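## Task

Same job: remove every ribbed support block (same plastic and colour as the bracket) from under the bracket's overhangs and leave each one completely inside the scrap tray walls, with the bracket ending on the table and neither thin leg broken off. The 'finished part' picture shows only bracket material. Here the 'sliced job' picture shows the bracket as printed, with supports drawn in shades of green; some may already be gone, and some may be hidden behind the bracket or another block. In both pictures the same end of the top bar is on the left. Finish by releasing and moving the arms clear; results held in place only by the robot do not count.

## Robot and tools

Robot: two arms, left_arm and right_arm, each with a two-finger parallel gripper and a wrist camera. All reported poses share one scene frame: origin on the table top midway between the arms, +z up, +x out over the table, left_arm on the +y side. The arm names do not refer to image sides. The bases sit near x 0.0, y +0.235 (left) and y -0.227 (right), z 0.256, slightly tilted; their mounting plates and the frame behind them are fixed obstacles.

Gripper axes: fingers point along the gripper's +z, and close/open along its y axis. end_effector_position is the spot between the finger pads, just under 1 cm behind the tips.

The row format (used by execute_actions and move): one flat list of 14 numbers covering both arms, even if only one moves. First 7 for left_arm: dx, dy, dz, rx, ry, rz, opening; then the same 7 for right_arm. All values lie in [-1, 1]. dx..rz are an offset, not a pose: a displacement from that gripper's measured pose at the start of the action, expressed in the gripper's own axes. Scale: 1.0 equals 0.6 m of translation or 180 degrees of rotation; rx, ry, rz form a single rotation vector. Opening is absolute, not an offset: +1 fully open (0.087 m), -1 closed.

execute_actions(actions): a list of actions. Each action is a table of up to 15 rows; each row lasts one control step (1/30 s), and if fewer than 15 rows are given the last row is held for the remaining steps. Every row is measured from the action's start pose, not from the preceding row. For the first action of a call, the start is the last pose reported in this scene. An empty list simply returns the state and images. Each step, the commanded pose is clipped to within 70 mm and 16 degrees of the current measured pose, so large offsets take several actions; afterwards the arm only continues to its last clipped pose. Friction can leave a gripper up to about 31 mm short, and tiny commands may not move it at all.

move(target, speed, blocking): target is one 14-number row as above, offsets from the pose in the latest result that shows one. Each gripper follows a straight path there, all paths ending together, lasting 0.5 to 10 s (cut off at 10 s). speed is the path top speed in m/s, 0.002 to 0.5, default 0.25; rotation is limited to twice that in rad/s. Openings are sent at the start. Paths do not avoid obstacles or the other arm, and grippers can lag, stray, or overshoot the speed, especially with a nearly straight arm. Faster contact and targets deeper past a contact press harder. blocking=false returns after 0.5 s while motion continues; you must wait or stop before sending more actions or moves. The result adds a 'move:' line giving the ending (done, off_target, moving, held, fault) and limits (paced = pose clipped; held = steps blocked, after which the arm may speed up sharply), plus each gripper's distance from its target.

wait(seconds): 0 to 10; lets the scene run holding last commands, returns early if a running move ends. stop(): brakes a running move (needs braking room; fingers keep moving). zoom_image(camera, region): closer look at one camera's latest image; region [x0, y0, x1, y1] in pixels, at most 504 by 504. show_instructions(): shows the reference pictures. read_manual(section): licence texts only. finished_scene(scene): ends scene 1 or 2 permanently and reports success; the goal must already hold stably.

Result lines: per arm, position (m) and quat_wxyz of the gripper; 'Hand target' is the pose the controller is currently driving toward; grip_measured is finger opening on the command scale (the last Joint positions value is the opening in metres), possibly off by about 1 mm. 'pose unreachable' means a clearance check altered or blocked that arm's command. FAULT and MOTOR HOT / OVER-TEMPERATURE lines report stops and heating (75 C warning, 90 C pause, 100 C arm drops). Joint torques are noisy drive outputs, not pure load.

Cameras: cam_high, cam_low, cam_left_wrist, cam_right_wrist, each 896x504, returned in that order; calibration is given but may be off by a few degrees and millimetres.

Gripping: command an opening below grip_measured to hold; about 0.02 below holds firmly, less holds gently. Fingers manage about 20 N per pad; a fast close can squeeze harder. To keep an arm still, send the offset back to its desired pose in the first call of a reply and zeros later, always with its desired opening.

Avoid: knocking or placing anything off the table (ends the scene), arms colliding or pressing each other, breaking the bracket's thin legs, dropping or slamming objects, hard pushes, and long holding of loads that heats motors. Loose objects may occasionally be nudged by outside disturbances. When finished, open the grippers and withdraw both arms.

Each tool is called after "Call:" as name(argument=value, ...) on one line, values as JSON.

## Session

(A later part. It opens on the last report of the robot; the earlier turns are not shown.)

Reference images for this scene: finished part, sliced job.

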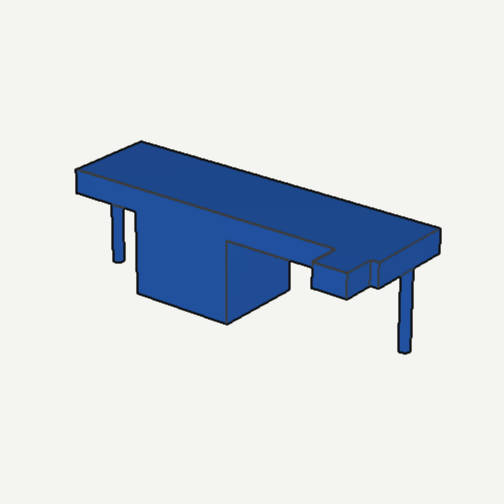

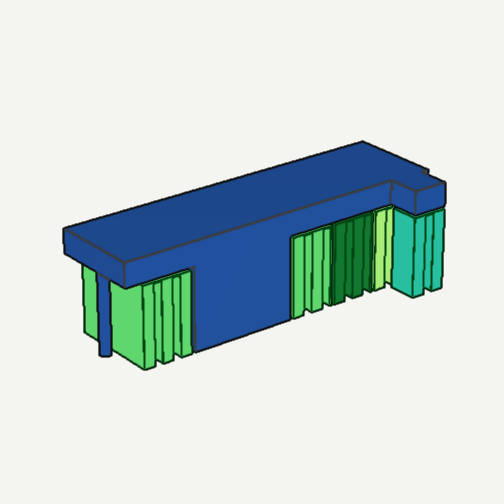

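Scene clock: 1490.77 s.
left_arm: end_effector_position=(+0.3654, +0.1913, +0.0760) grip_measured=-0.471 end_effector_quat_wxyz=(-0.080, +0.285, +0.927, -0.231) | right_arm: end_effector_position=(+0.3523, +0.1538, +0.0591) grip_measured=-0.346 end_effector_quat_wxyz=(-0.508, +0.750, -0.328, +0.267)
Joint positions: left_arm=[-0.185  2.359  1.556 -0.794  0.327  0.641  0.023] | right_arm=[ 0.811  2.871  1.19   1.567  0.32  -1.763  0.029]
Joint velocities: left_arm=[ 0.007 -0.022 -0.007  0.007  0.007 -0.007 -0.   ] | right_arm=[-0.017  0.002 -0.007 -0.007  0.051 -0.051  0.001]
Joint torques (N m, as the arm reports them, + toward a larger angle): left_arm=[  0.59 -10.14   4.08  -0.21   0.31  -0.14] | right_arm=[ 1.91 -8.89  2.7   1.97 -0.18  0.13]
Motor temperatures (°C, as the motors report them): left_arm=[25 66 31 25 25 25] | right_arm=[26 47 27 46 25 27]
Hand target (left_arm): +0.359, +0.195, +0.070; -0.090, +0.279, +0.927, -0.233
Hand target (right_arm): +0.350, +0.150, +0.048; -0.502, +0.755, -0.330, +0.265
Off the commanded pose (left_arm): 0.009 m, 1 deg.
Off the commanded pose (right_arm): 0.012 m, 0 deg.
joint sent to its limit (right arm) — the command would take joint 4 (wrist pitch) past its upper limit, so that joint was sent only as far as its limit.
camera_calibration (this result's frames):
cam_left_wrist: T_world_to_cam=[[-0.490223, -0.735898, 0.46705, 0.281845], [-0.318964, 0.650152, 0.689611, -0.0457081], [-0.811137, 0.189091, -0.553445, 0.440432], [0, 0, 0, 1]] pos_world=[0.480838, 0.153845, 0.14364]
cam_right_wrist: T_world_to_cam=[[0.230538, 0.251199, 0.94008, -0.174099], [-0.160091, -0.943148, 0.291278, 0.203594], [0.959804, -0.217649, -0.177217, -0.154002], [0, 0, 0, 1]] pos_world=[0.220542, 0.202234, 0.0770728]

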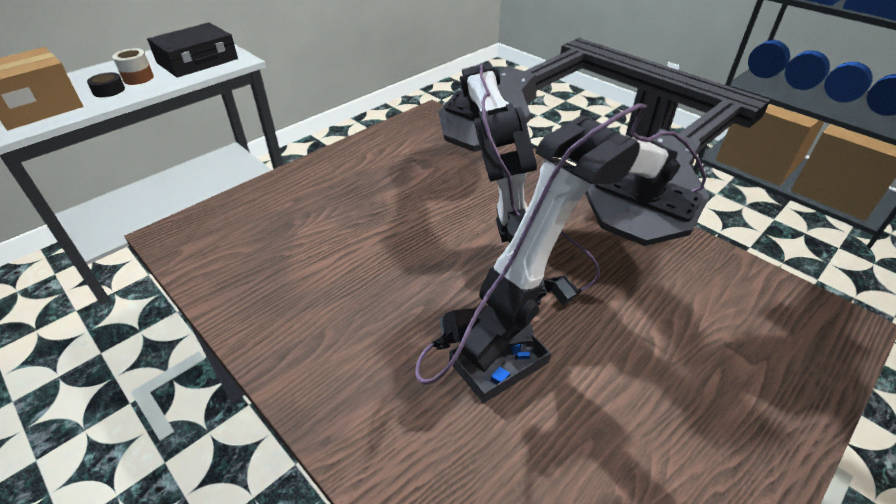

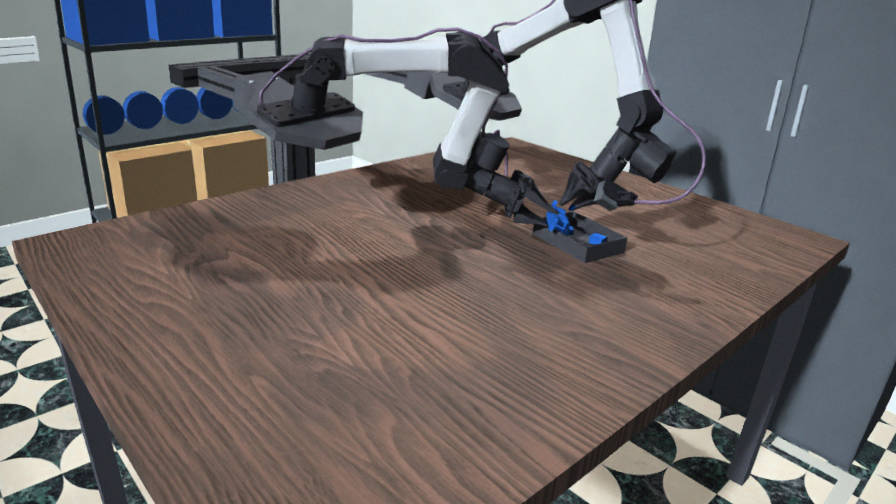

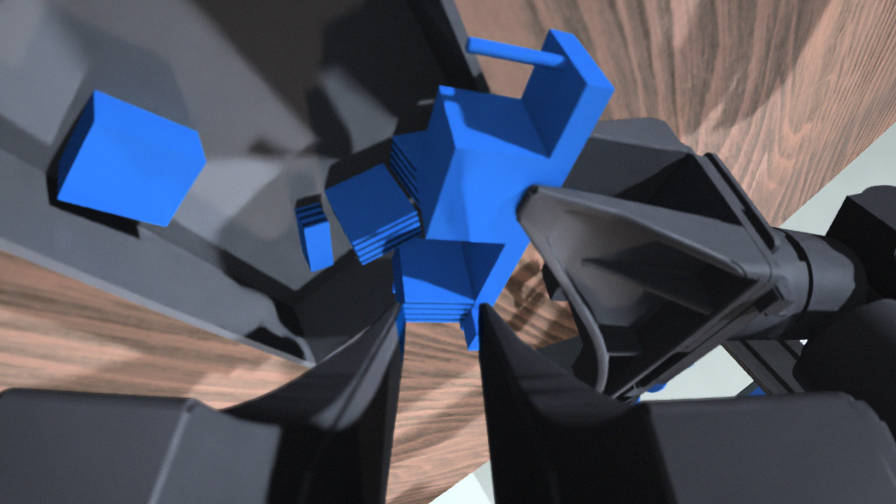

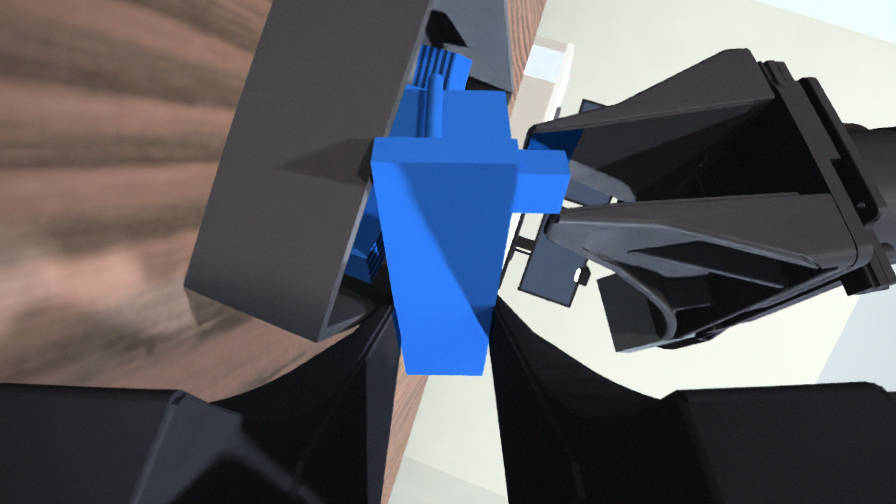

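Call:
execute_actions(actions=[[[0.0044,0.0003,0.012,0.0018,0.0022,-0.0118,-0.471,0,0.02,0,0,0,0,-0.40],[0.0044,0.0003,0.012,0.0018,0.0022,-0.0118,-0.471,0,0.02,0,0,0,0,-0.40],[0.0044,0.0003,0.012,0.0018,0.0022,-0.0118,-0.471,0,0.02,0,0,0,0,-0.40],[0.0009,0.0007,0.0127,0.0001,-0.0003,-0.0212,-0.471,0,0.02,0,0,0,0,-0.40],[0.0009,0.0007,0.0127,0.0001,-0.0003,-0.0212,-0.471,0,0.02,0,0,0,0,-0.40],[0.0009,0.0007,0.0127,0.0001,-0.0003,-0.0212,-0.471,0,0.02,0,0,0,0,-0.40],[-0.0026,0.0010,0.0134,-0.0016,-0.0028,-0.0305,-0.471,0,0.02,0,0,0,0,-0.40]]])

Call:
zoom_image(camera="cam_left_wrist", region=[350, 220, 550, 360])

Call:
zoom_image(camera="cam_right_wrist", region=[380, 60, 640, 300])

Scene clock: 1511.13 s.
left_arm: end_effector_position=(+0.3661, +0.1886, +0.0766) grip_measured=-0.471 end_effector_quat_wxyz=(-0.085, +0.248, +0.938, -0.226) | right_arm: end_effector_position=(+0.3522, +0.1538, +0.0590) grip_measured=-0.346 end_effector_quat_wxyz=(-0.508, +0.750, -0.328, +0.267)
Joint positions: left_arm=[-0.185  2.359  1.556 -0.784  0.327  0.558  0.023] | right_arm=[ 0.811  2.871  1.19   1.567  0.32  -1.761  0.029]
Joint velocities: left_arm=[-0.007 -0.002  0.002  0.022  0.007  0.007 -0.001] | right_arm=[ 0.002 -0.002 -0.017 -0.007 -0.081  0.051 -0.   ]
Joint torques (N m, as the arm reports them, + toward a larger angle): left_arm=[ -0.45 -10.13   4.19  -0.01   0.32  -0.21] | right_arm=[ 1.97 -8.83  2.67  1.99 -0.22  0.15]
Motor temperatures (°C, as the motors report them): left_arm=[25 65 31 25 25 25] | right_arm=[26 47 27 46 25 27]
Hand target (left_arm): +0.365, +0.188, +0.069; -0.086, +0.240, +0.940, -0.226
Hand target (right_arm): +0.350, +0.150, +0.048; -0.502, +0.754, -0.331, +0.264
Off the commanded pose (left_arm): 0.008 m, 1 deg.
Off the commanded pose (right_arm): 0.012 m, 0 deg.
joint sent to its limit (right arm) — the command would take joint 4 (wrist pitch) past its upper limit, so that joint was sent only as far as its limit.
camera_calibration (this result's frames):
cam_left_wrist: T_world_to_cam=[[-0.42424, -0.780183, 0.459712, 0.264702], [-0.350103, 0.609497, 0.711296, -0.0267595], [-0.835134, 0.140814, -0.531717, 0.458024], [0, 0, 0, 1]] pos_world=[0.485439, 0.15833, 0.140886]
cam_right_wrist: T_world_to_cam=[[0.231512, 0.250026, 0.940154, -0.174202], [-0.160321, -0.94339, 0.290366, 0.203765], [0.959531, -0.217949, -0.178321, -0.153795], [0, 0, 0, 1]] pos_world=[0.220569, 0.202265, 0.0771855]

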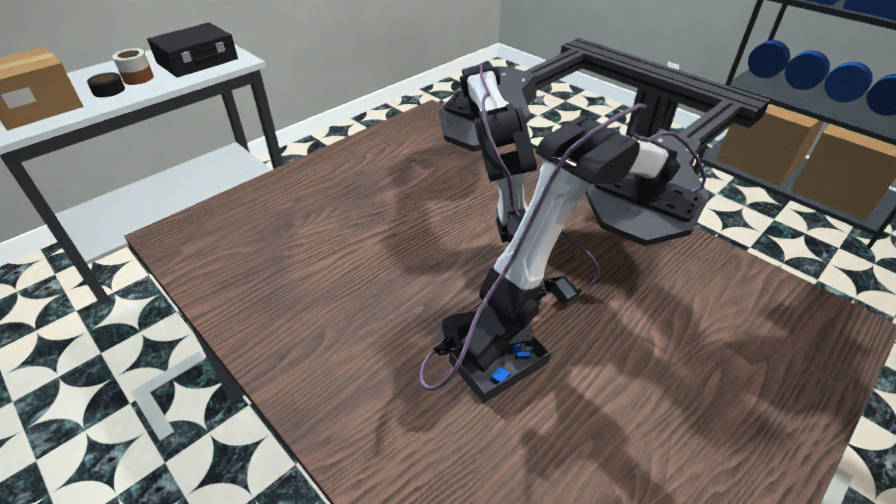

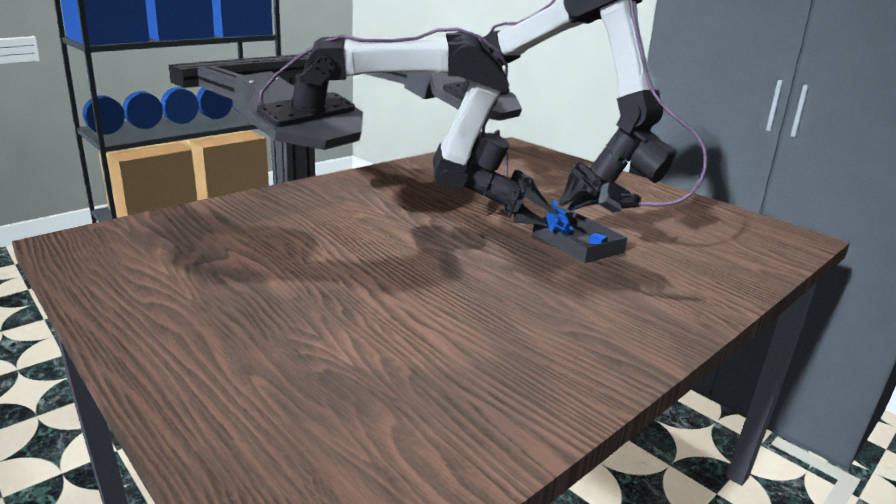

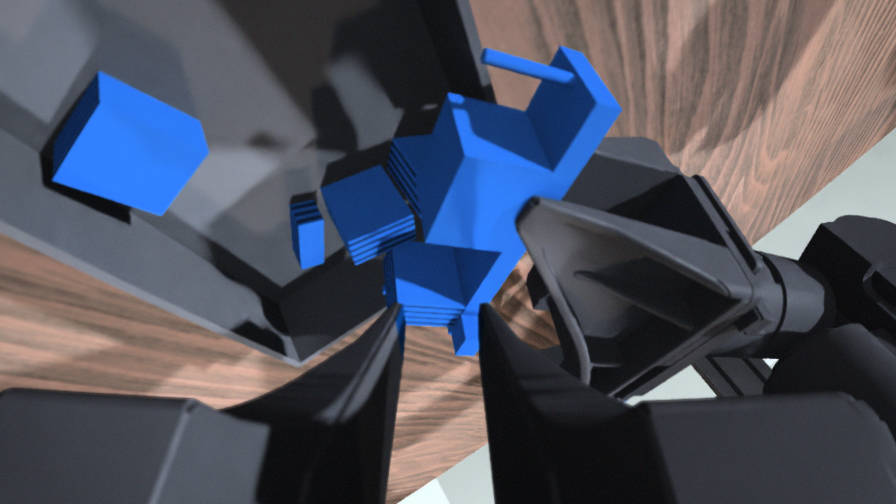

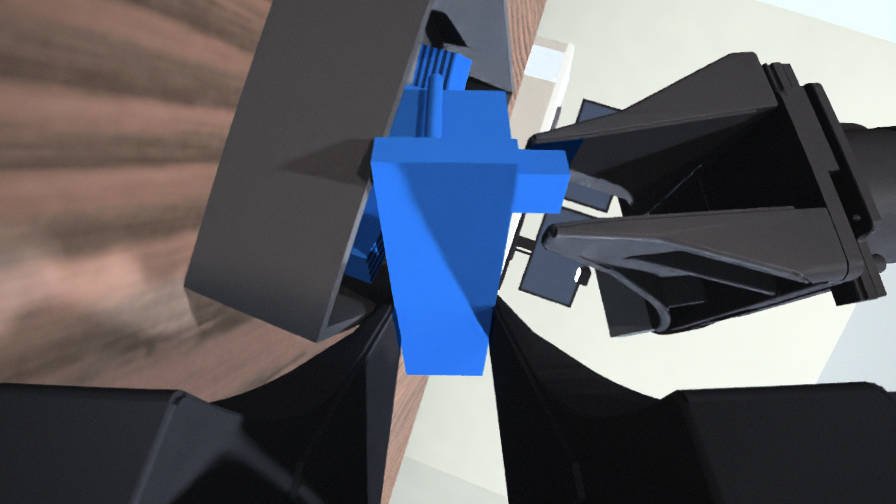

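Region (350, 220, 550, 360) of cam_left_wrist's 896x504 image, scaled by 2.520, with more detail than that image has; it fills the top 353 rows of this view, and the rest is white.

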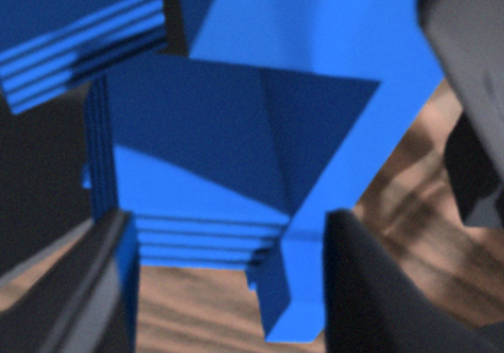

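Region (380, 60, 640, 300) of cam_right_wrist's 896x504 image, scaled by 1.938, with more detail than that image has; it fills the top 465 rows of this view, and the rest is white.

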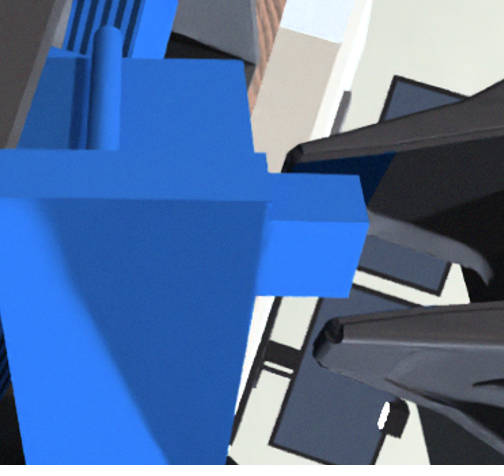

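Call:
execute_actions(actions=[[[0.0087,0.0007,0.0124,0.0034,0.0055,-0.0027,-0.471,0,0.02,0,0,0,0,-0.40],[0.0095,0.0007,0.0135,0.0037,0.006,-0.003,-0.471,0,0.02,0,0,0,0,-0.40],[0.0103,0.0008,0.0146,0.0041,0.0065,-0.0032,-0.471,0,0.02,0,0,0,0,-0.40],[0.0111,0.0009,0.0158,0.0044,0.007,-0.0034,-0.471,0,0.02,0,0,0,0,-0.40],[0.0119,0.0009,0.0169,0.0047,0.0075,-0.0037,-0.471,0,0.02,0,0,0,0,-0.40],[0.0127,0.001,0.018,0.005,0.008,-0.0039,-0.471,0,0.02,0,0,0,0,-0.40],[0.0135,0.0011,0.0191,0.0053,0.0085,-0.0042,-0.471,0,0.02,0,0,0,0,-0.40],[0.0143,0.0011,0.0203,0.0056,0.009,-0.0044,-0.471,0,0.02,0,0,0,0,-0.40],[0.015,0.0012,0.0214,0.0059,0.0095,-0.0047,-0.471,0,0.02,0,0,0,0,-0.40],[0.0158,0.0012,0.0225,0.0062,0.01,-0.0049,-0.471,0,0.02,0,0,0,0,-0.40],[0.0166,0.0013,0.0236,0.0066,0.0105,-0.0052,-0.471,0,0.02,0,0,0,0,-0.40],[0.0174,0.0014,0.0248,0.0069,0.011,-0.0054,-0.471,0,0.02,0,0,0,0,-0.40],[0.0182,0.0014,0.0259,0.0072,0.0115,-0.0057,-0.471,0,0.02,0,0,0,0,-0.40],[0.019,0.0015,0.027,0.0075,0.012,-0.0059,-0.471,0,0.02,0,0,0,0,-0.40]]])

Call:
wait(seconds=0.5)

Call:
zoom_image(camera="cam_left_wrist", region=[350, 220, 550, 360])

Call:
zoom_image(camera="cam_right_wrist", region=[380, 60, 640, 300])

Scene clock: 1535.03 s.
left_arm: end_effector_position=(+0.3648, +0.1883, +0.0749) grip_measured=-0.471 end_effector_quat_wxyz=(-0.087, +0.245, +0.939, -0.227) | right_arm: end_effector_position=(+0.3522, +0.1538, +0.0590) grip_measured=-0.346 end_effector_quat_wxyz=(-0.509, +0.750, -0.329, +0.266)
Joint positions: left_arm=[-0.185  2.365  1.556 -0.782  0.327  0.553  0.023] | right_arm=[ 0.811  2.871  1.19   1.567  0.32  -1.76   0.029]
Joint velocities: left_arm=[-0.012  0.095 -0.007 -0.007 -0.007  0.007  0.001] | right_arm=[-0.007  0.007  0.007  0.022 -0.066 -0.022  0.   ]
Joint torques (N m, as the arm reports them, + toward a larger angle): left_arm=[-0.09 -9.11  3.95 -0.21  0.3  -0.06] | right_arm=[ 1.92 -8.87  2.61  1.97 -0.19  0.17]
Motor temperatures (°C, as the motors report them): left_arm=[25 64 31 25 25 25] | right_arm=[26 47 27 46 25 27]
Hand target (left_arm): +0.352, +0.189, +0.063; -0.107, +0.242, +0.936, -0.232
Hand target (right_arm): +0.350, +0.150, +0.048; -0.502, +0.754, -0.331, +0.264
Off the commanded pose (left_arm): 0.018 m, 2 deg.
Off the commanded pose (right_arm): 0.012 m, 0 deg.
joint sent to its limit (right arm) — the command would take joint 4 (wrist pitch) past its upper limit, so that joint was sent only as far as its limit.
camera_calibration (this result's frames):
cam_left_wrist: T_world_to_cam=[[-0.418396, -0.782534, 0.46107, 0.262899], [-0.348542, 0.607104, 0.714103, -0.0262037], [-0.838727, 0.138076, -0.526756, 0.457587], [0, 0, 0, 1]] pos_world=[0.484654, 0.158454, 0.138534]
cam_right_wrist: T_world_to_cam=[[0.231998, 0.249439, 0.94019, -0.174253], [-0.160436, -0.943511, 0.289909, 0.20385], [0.959394, -0.218099, -0.178873, -0.153692], [0, 0, 0, 1]] pos_world=[0.220583, 0.202281, 0.0772418]

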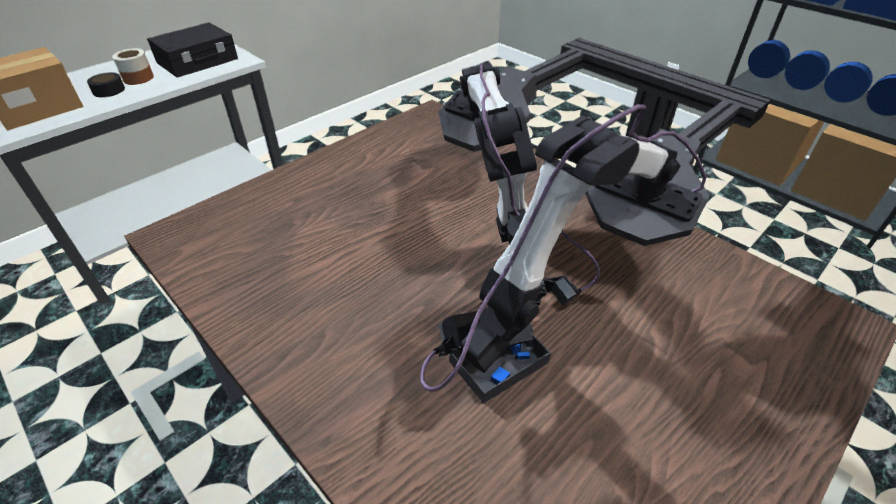

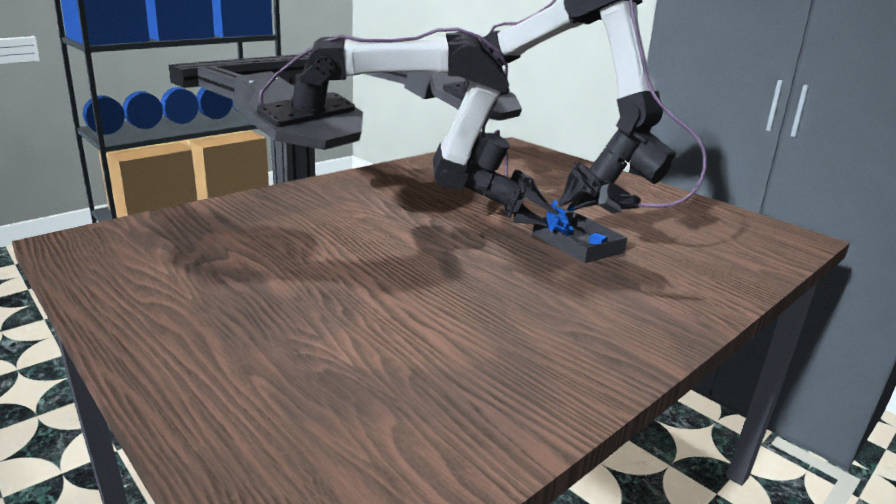

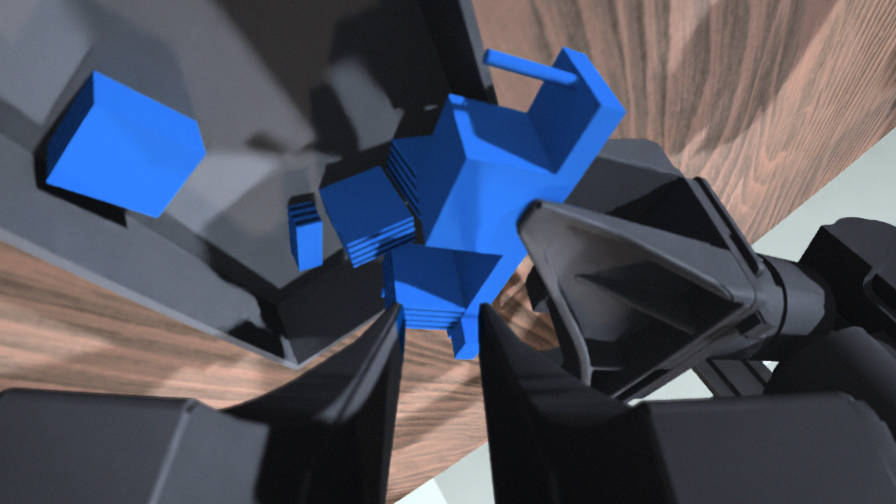

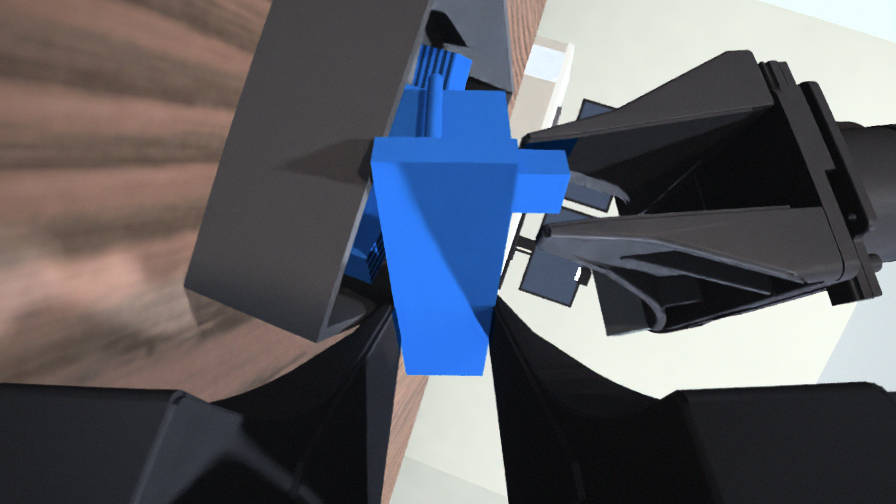

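Scene clock: 1535.53 s.
left_arm: end_effector_position=(+0.3616, +0.1881, +0.0717) grip_measured=-0.471 end_effector_quat_wxyz=(-0.092, +0.244, +0.938, -0.228) | right_arm: end_effector_position=(+0.3522, +0.1538, +0.0590) grip_measured=-0.346 end_effector_quat_wxyz=(-0.509, +0.750, -0.329, +0.266)
Joint positions: left_arm=[-0.185  2.376  1.556 -0.782  0.327  0.553  0.023] | right_arm=[ 0.811  2.871  1.19   1.567  0.32  -1.76   0.029]
Joint velocities: left_arm=[ 0.002 -0.012 -0.027  0.022  0.022 -0.125 -0.001] | right_arm=[-0.002  0.002  0.002  0.022  0.051 -0.007 -0.001]
Joint torques (N m, as the arm reports them, + toward a larger angle): left_arm=[-0.13 -9.52  3.82 -0.21  0.32 -0.07] | right_arm=[ 1.91 -8.86  2.71  1.97 -0.21  0.14]
Motor temperatures (°C, as the motors report them): left_arm=[25 64 31 25 25 25] | right_arm=[26 47 27 46 25 27]
Hand target (left_arm): +0.352, +0.189, +0.063; -0.107, +0.242, +0.936, -0.232
Hand target (right_arm): +0.350, +0.150, +0.048; -0.502, +0.754, -0.331, +0.264
Off the commanded pose (left_arm): 0.013 m, 2 deg.
Off the commanded pose (right_arm): 0.012 m, 0 deg.
wait: 0.50 s; at rest by 0.27 s
camera_calibration (this result's frames):
cam_left_wrist: T_world_to_cam=[[-0.413869, -0.782204, 0.465692, 0.260834], [-0.340183, 0.60739, 0.717881, -0.0282283], [-0.844386, 0.138688, -0.517472, 0.454502], [0, 0, 0, 1]] pos_world=[0.482124, 0.158136, 0.133989]
cam_right_wrist: T_world_to_cam=[[0.231998, 0.249439, 0.94019, -0.174253], [-0.160436, -0.943511, 0.289909, 0.20385], [0.959394, -0.218099, -0.178873, -0.153692], [0, 0, 0, 1]] pos_world=[0.220583, 0.202281, 0.0772418]

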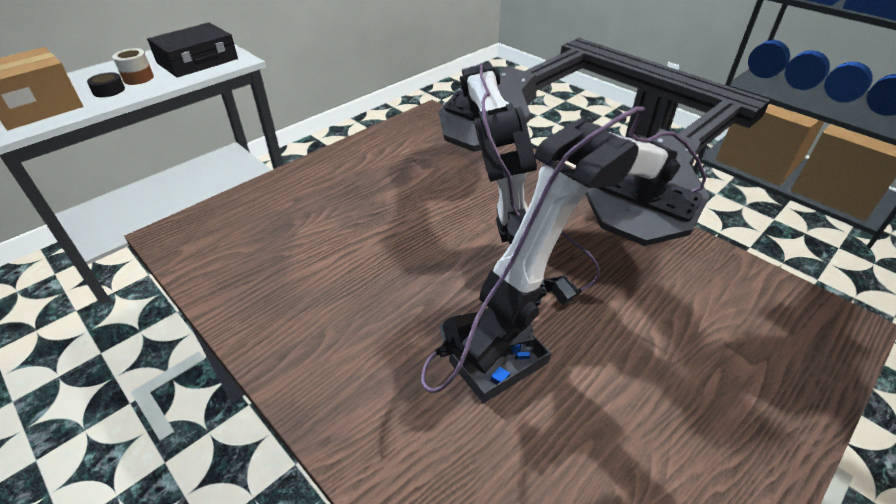

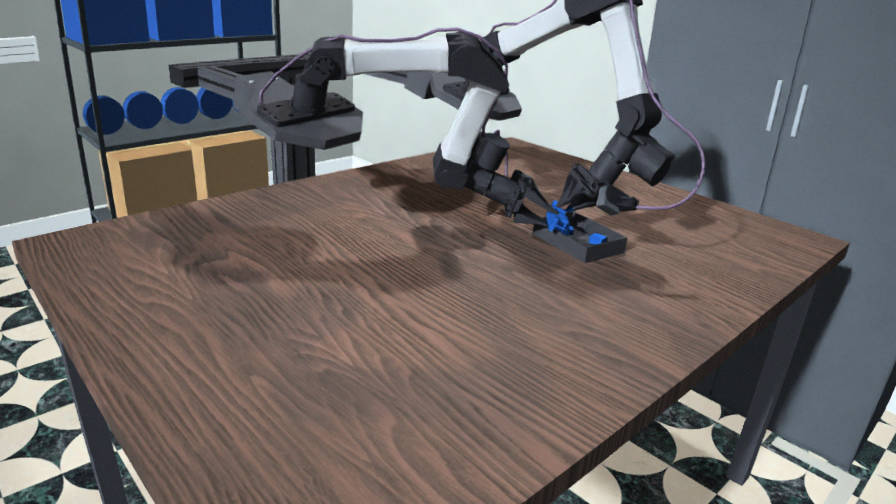

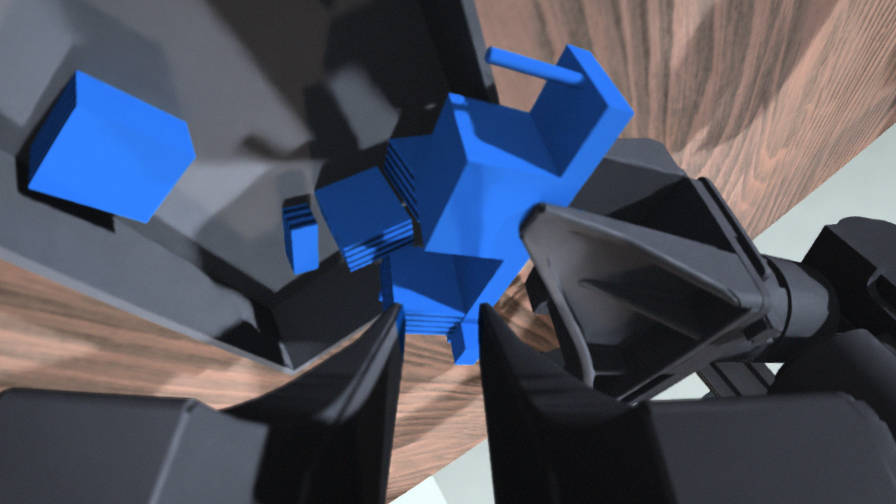

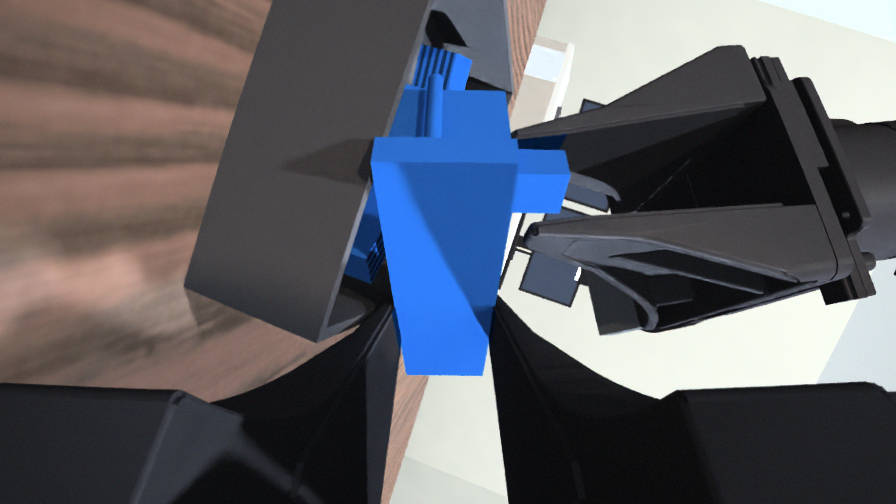

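Region (350, 220, 550, 360) of cam_left_wrist's 896x504 image, scaled by 2.520, with more detail than that image has; it fills the top 353 rows of this view, and the rest is white.

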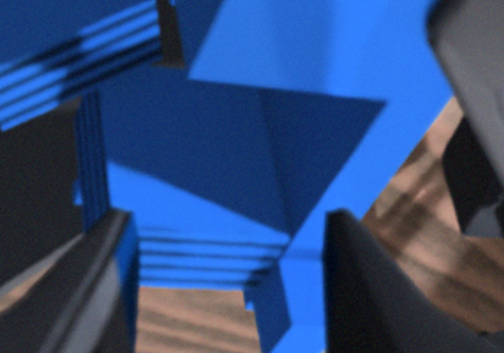

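Region (380, 60, 640, 300) of cam_right_wrist's 896x504 image, scaled by 1.938, with more detail than that image has; it fills the top 465 rows of this view, and the rest is white.

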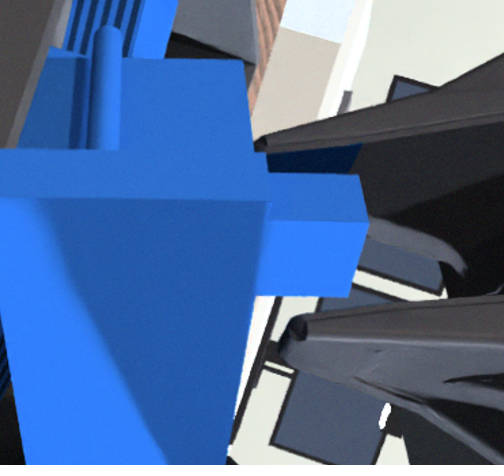

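Call:
execute_actions(actions=[[[0.0139,0.0011,0.0197,0.0055,0.0087,-0.0043,-0.471,0,0.02,0,0,0,0,-0.40],[0.0154,0.0012,0.022,0.0061,0.0097,-0.0048,-0.471,0,0.02,0,0,0,0,-0.40],[0.017,0.0013,0.0242,0.0067,0.0107,-0.0053,-0.471,0,0.02,0,0,0,0,-0.40],[0.0186,0.0015,0.0265,0.0073,0.0117,-0.0058,-0.471,0,0.02,0,0,0,0,-0.40],[0.0202,0.0016,0.0287,0.008,0.0127,-0.0063,-0.471,0,0.02,0,0,0,0,-0.40],[0.0218,0.0017,0.031,0.0086,0.0137,-0.0068,-0.471,0,0.02,0,0,0,0,-0.40],[0.0234,0.0018,0.0332,0.0092,0.0147,-0.0073,-0.471,0,0.02,0,0,0,0,-0.40],[0.0249,0.002,0.0355,0.0098,0.0157,-0.0077,-0.471,0,0.02,0,0,0,0,-0.40],[0.0265,0.0021,0.0377,0.0105,0.0167,-0.0082,-0.471,0,0.02,0,0,0,0,-0.40],[0.0281,0.0022,0.04,0.0111,0.0177,-0.0087,-0.471,0,0.02,0,0,0,0,-0.40],[0.0297,0.0023,0.0422,0.0117,0.0187,-0.0092,-0.471,0,0.02,0,0,0,0,-0.40]]])

Call:
zoom_image(camera="cam_right_wrist", region=[380, 60, 640, 300])

Scene clock: 1559.93 s.
left_arm: end_effector_position=(+0.3573, +0.1878, +0.0674) grip_measured=-0.471 end_effector_quat_wxyz=(-0.099, +0.243, +0.937, -0.230) | right_arm: end_effector_position=(+0.3520, +0.1541, +0.0589) grip_measured=-0.346 end_effector_quat_wxyz=(-0.509, +0.750, -0.328, +0.266)
Joint positions: left_arm=[-0.185  2.391  1.556 -0.782  0.327  0.553  0.023] | right_arm=[ 0.811  2.871  1.19   1.567  0.318 -1.762  0.029]
Joint velocities: left_arm=[-0.022 -0.002  0.007 -0.007 -0.081 -0.066  0.001] | right_arm=[-0.002 -0.012  0.002  0.037  0.022 -0.037  0.001]
Joint torques (N m, as the arm reports them, + toward a larger angle): left_arm=[ 0.01 -7.4   3.67 -0.21  0.33 -0.11] | right_arm=[ 1.99 -8.84  2.68  1.96 -0.17  0.18]
Motor temperatures (°C, as the motors report them): left_arm=[25 63 31 25 25 25] | right_arm=[26 47 27 46 25 27]
Hand target (left_arm): +0.339, +0.188, +0.051; -0.128, +0.236, +0.934, -0.236
Hand target (right_arm): +0.350, +0.151, +0.048; -0.503, +0.754, -0.332, +0.264
Off the commanded pose (left_arm): 0.025 m, 3 deg.
Off the commanded pose (right_arm): 0.012 m, 0 deg.
joint sent to its limit (right arm) — the command would take joint 4 (wrist pitch) past its upper limit, so that joint was sent only as far as its limit.
camera_calibration (this result's frames):
cam_left_wrist: T_world_to_cam=[[-0.407701, -0.781765, 0.471829, 0.25808], [-0.328877, 0.607764, 0.722816, -0.0309008], [-0.851833, 0.139519, -0.504891, 0.450306], [0, 0, 0, 1]] pos_world=[0.478643, 0.157712, 0.127921]
cam_right_wrist: T_world_to_cam=[[0.230976, 0.250717, 0.940101, -0.174002], [-0.15832, -0.943666, 0.290566, 0.203334], [0.959992, -0.215951, -0.178271, -0.154017], [0, 0, 0, 1]] pos_world=[0.220237, 0.202245, 0.0770409]

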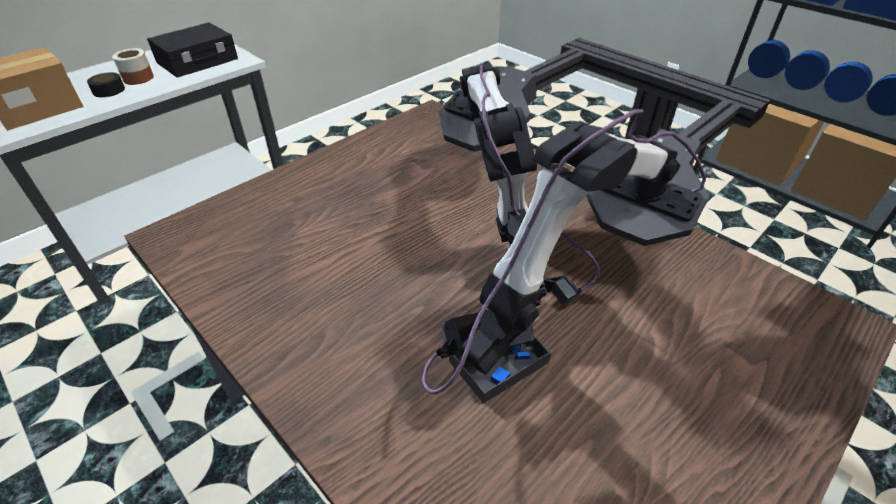

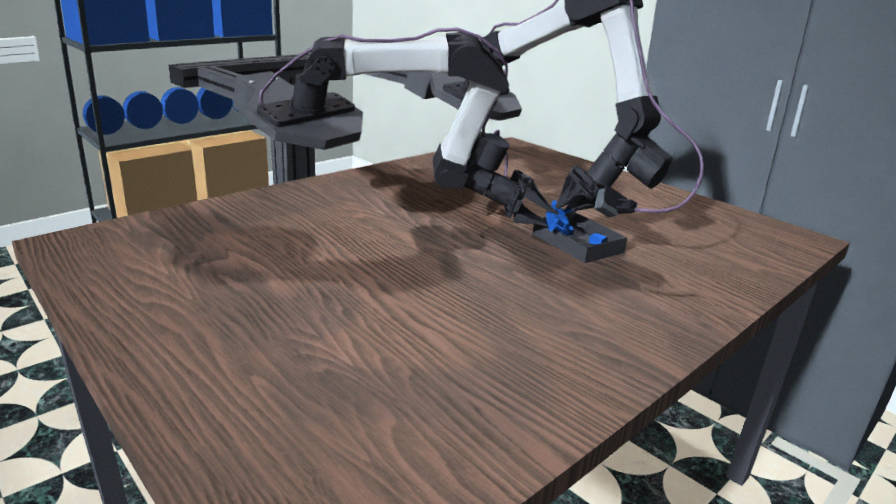

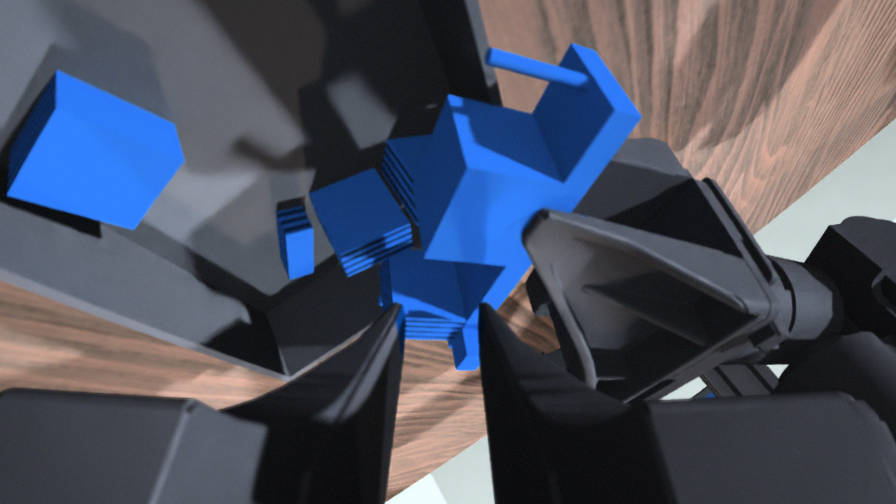

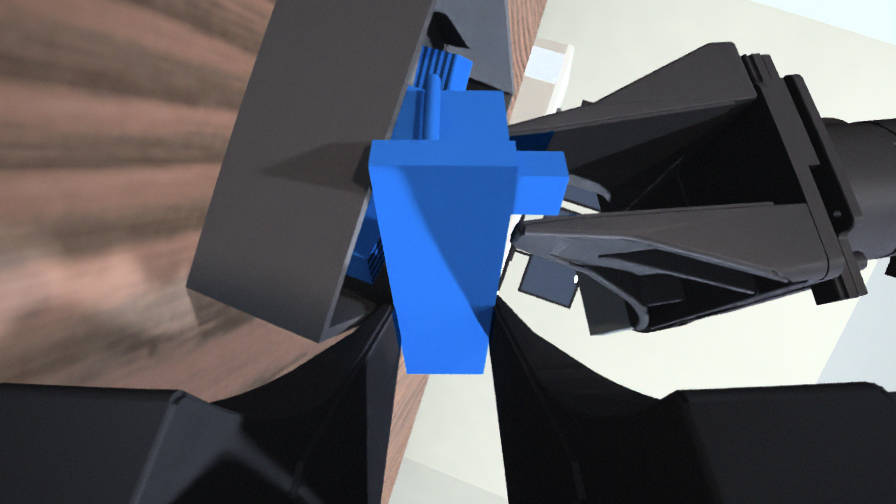

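Region (380, 60, 640, 300) of cam_right_wrist's 896x504 image, scaled by 1.938, with more detail than that image has; it fills the top 465 rows of this view, and the rest is white.

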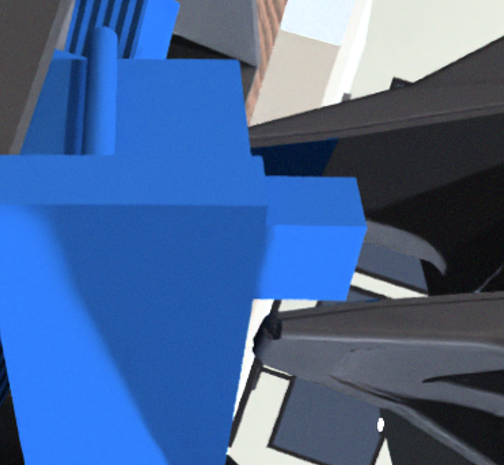

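Call:
zoom_image(camera="cam_left_wrist", region=[350, 240, 550, 380])

Region (350, 240, 550, 380) of cam_left_wrist's 896x504 image, scaled by 2.520, with more detail than that image has; it fills the top 353 rows of this view, and the rest is white.

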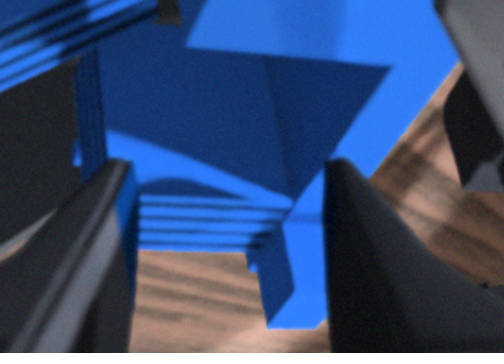

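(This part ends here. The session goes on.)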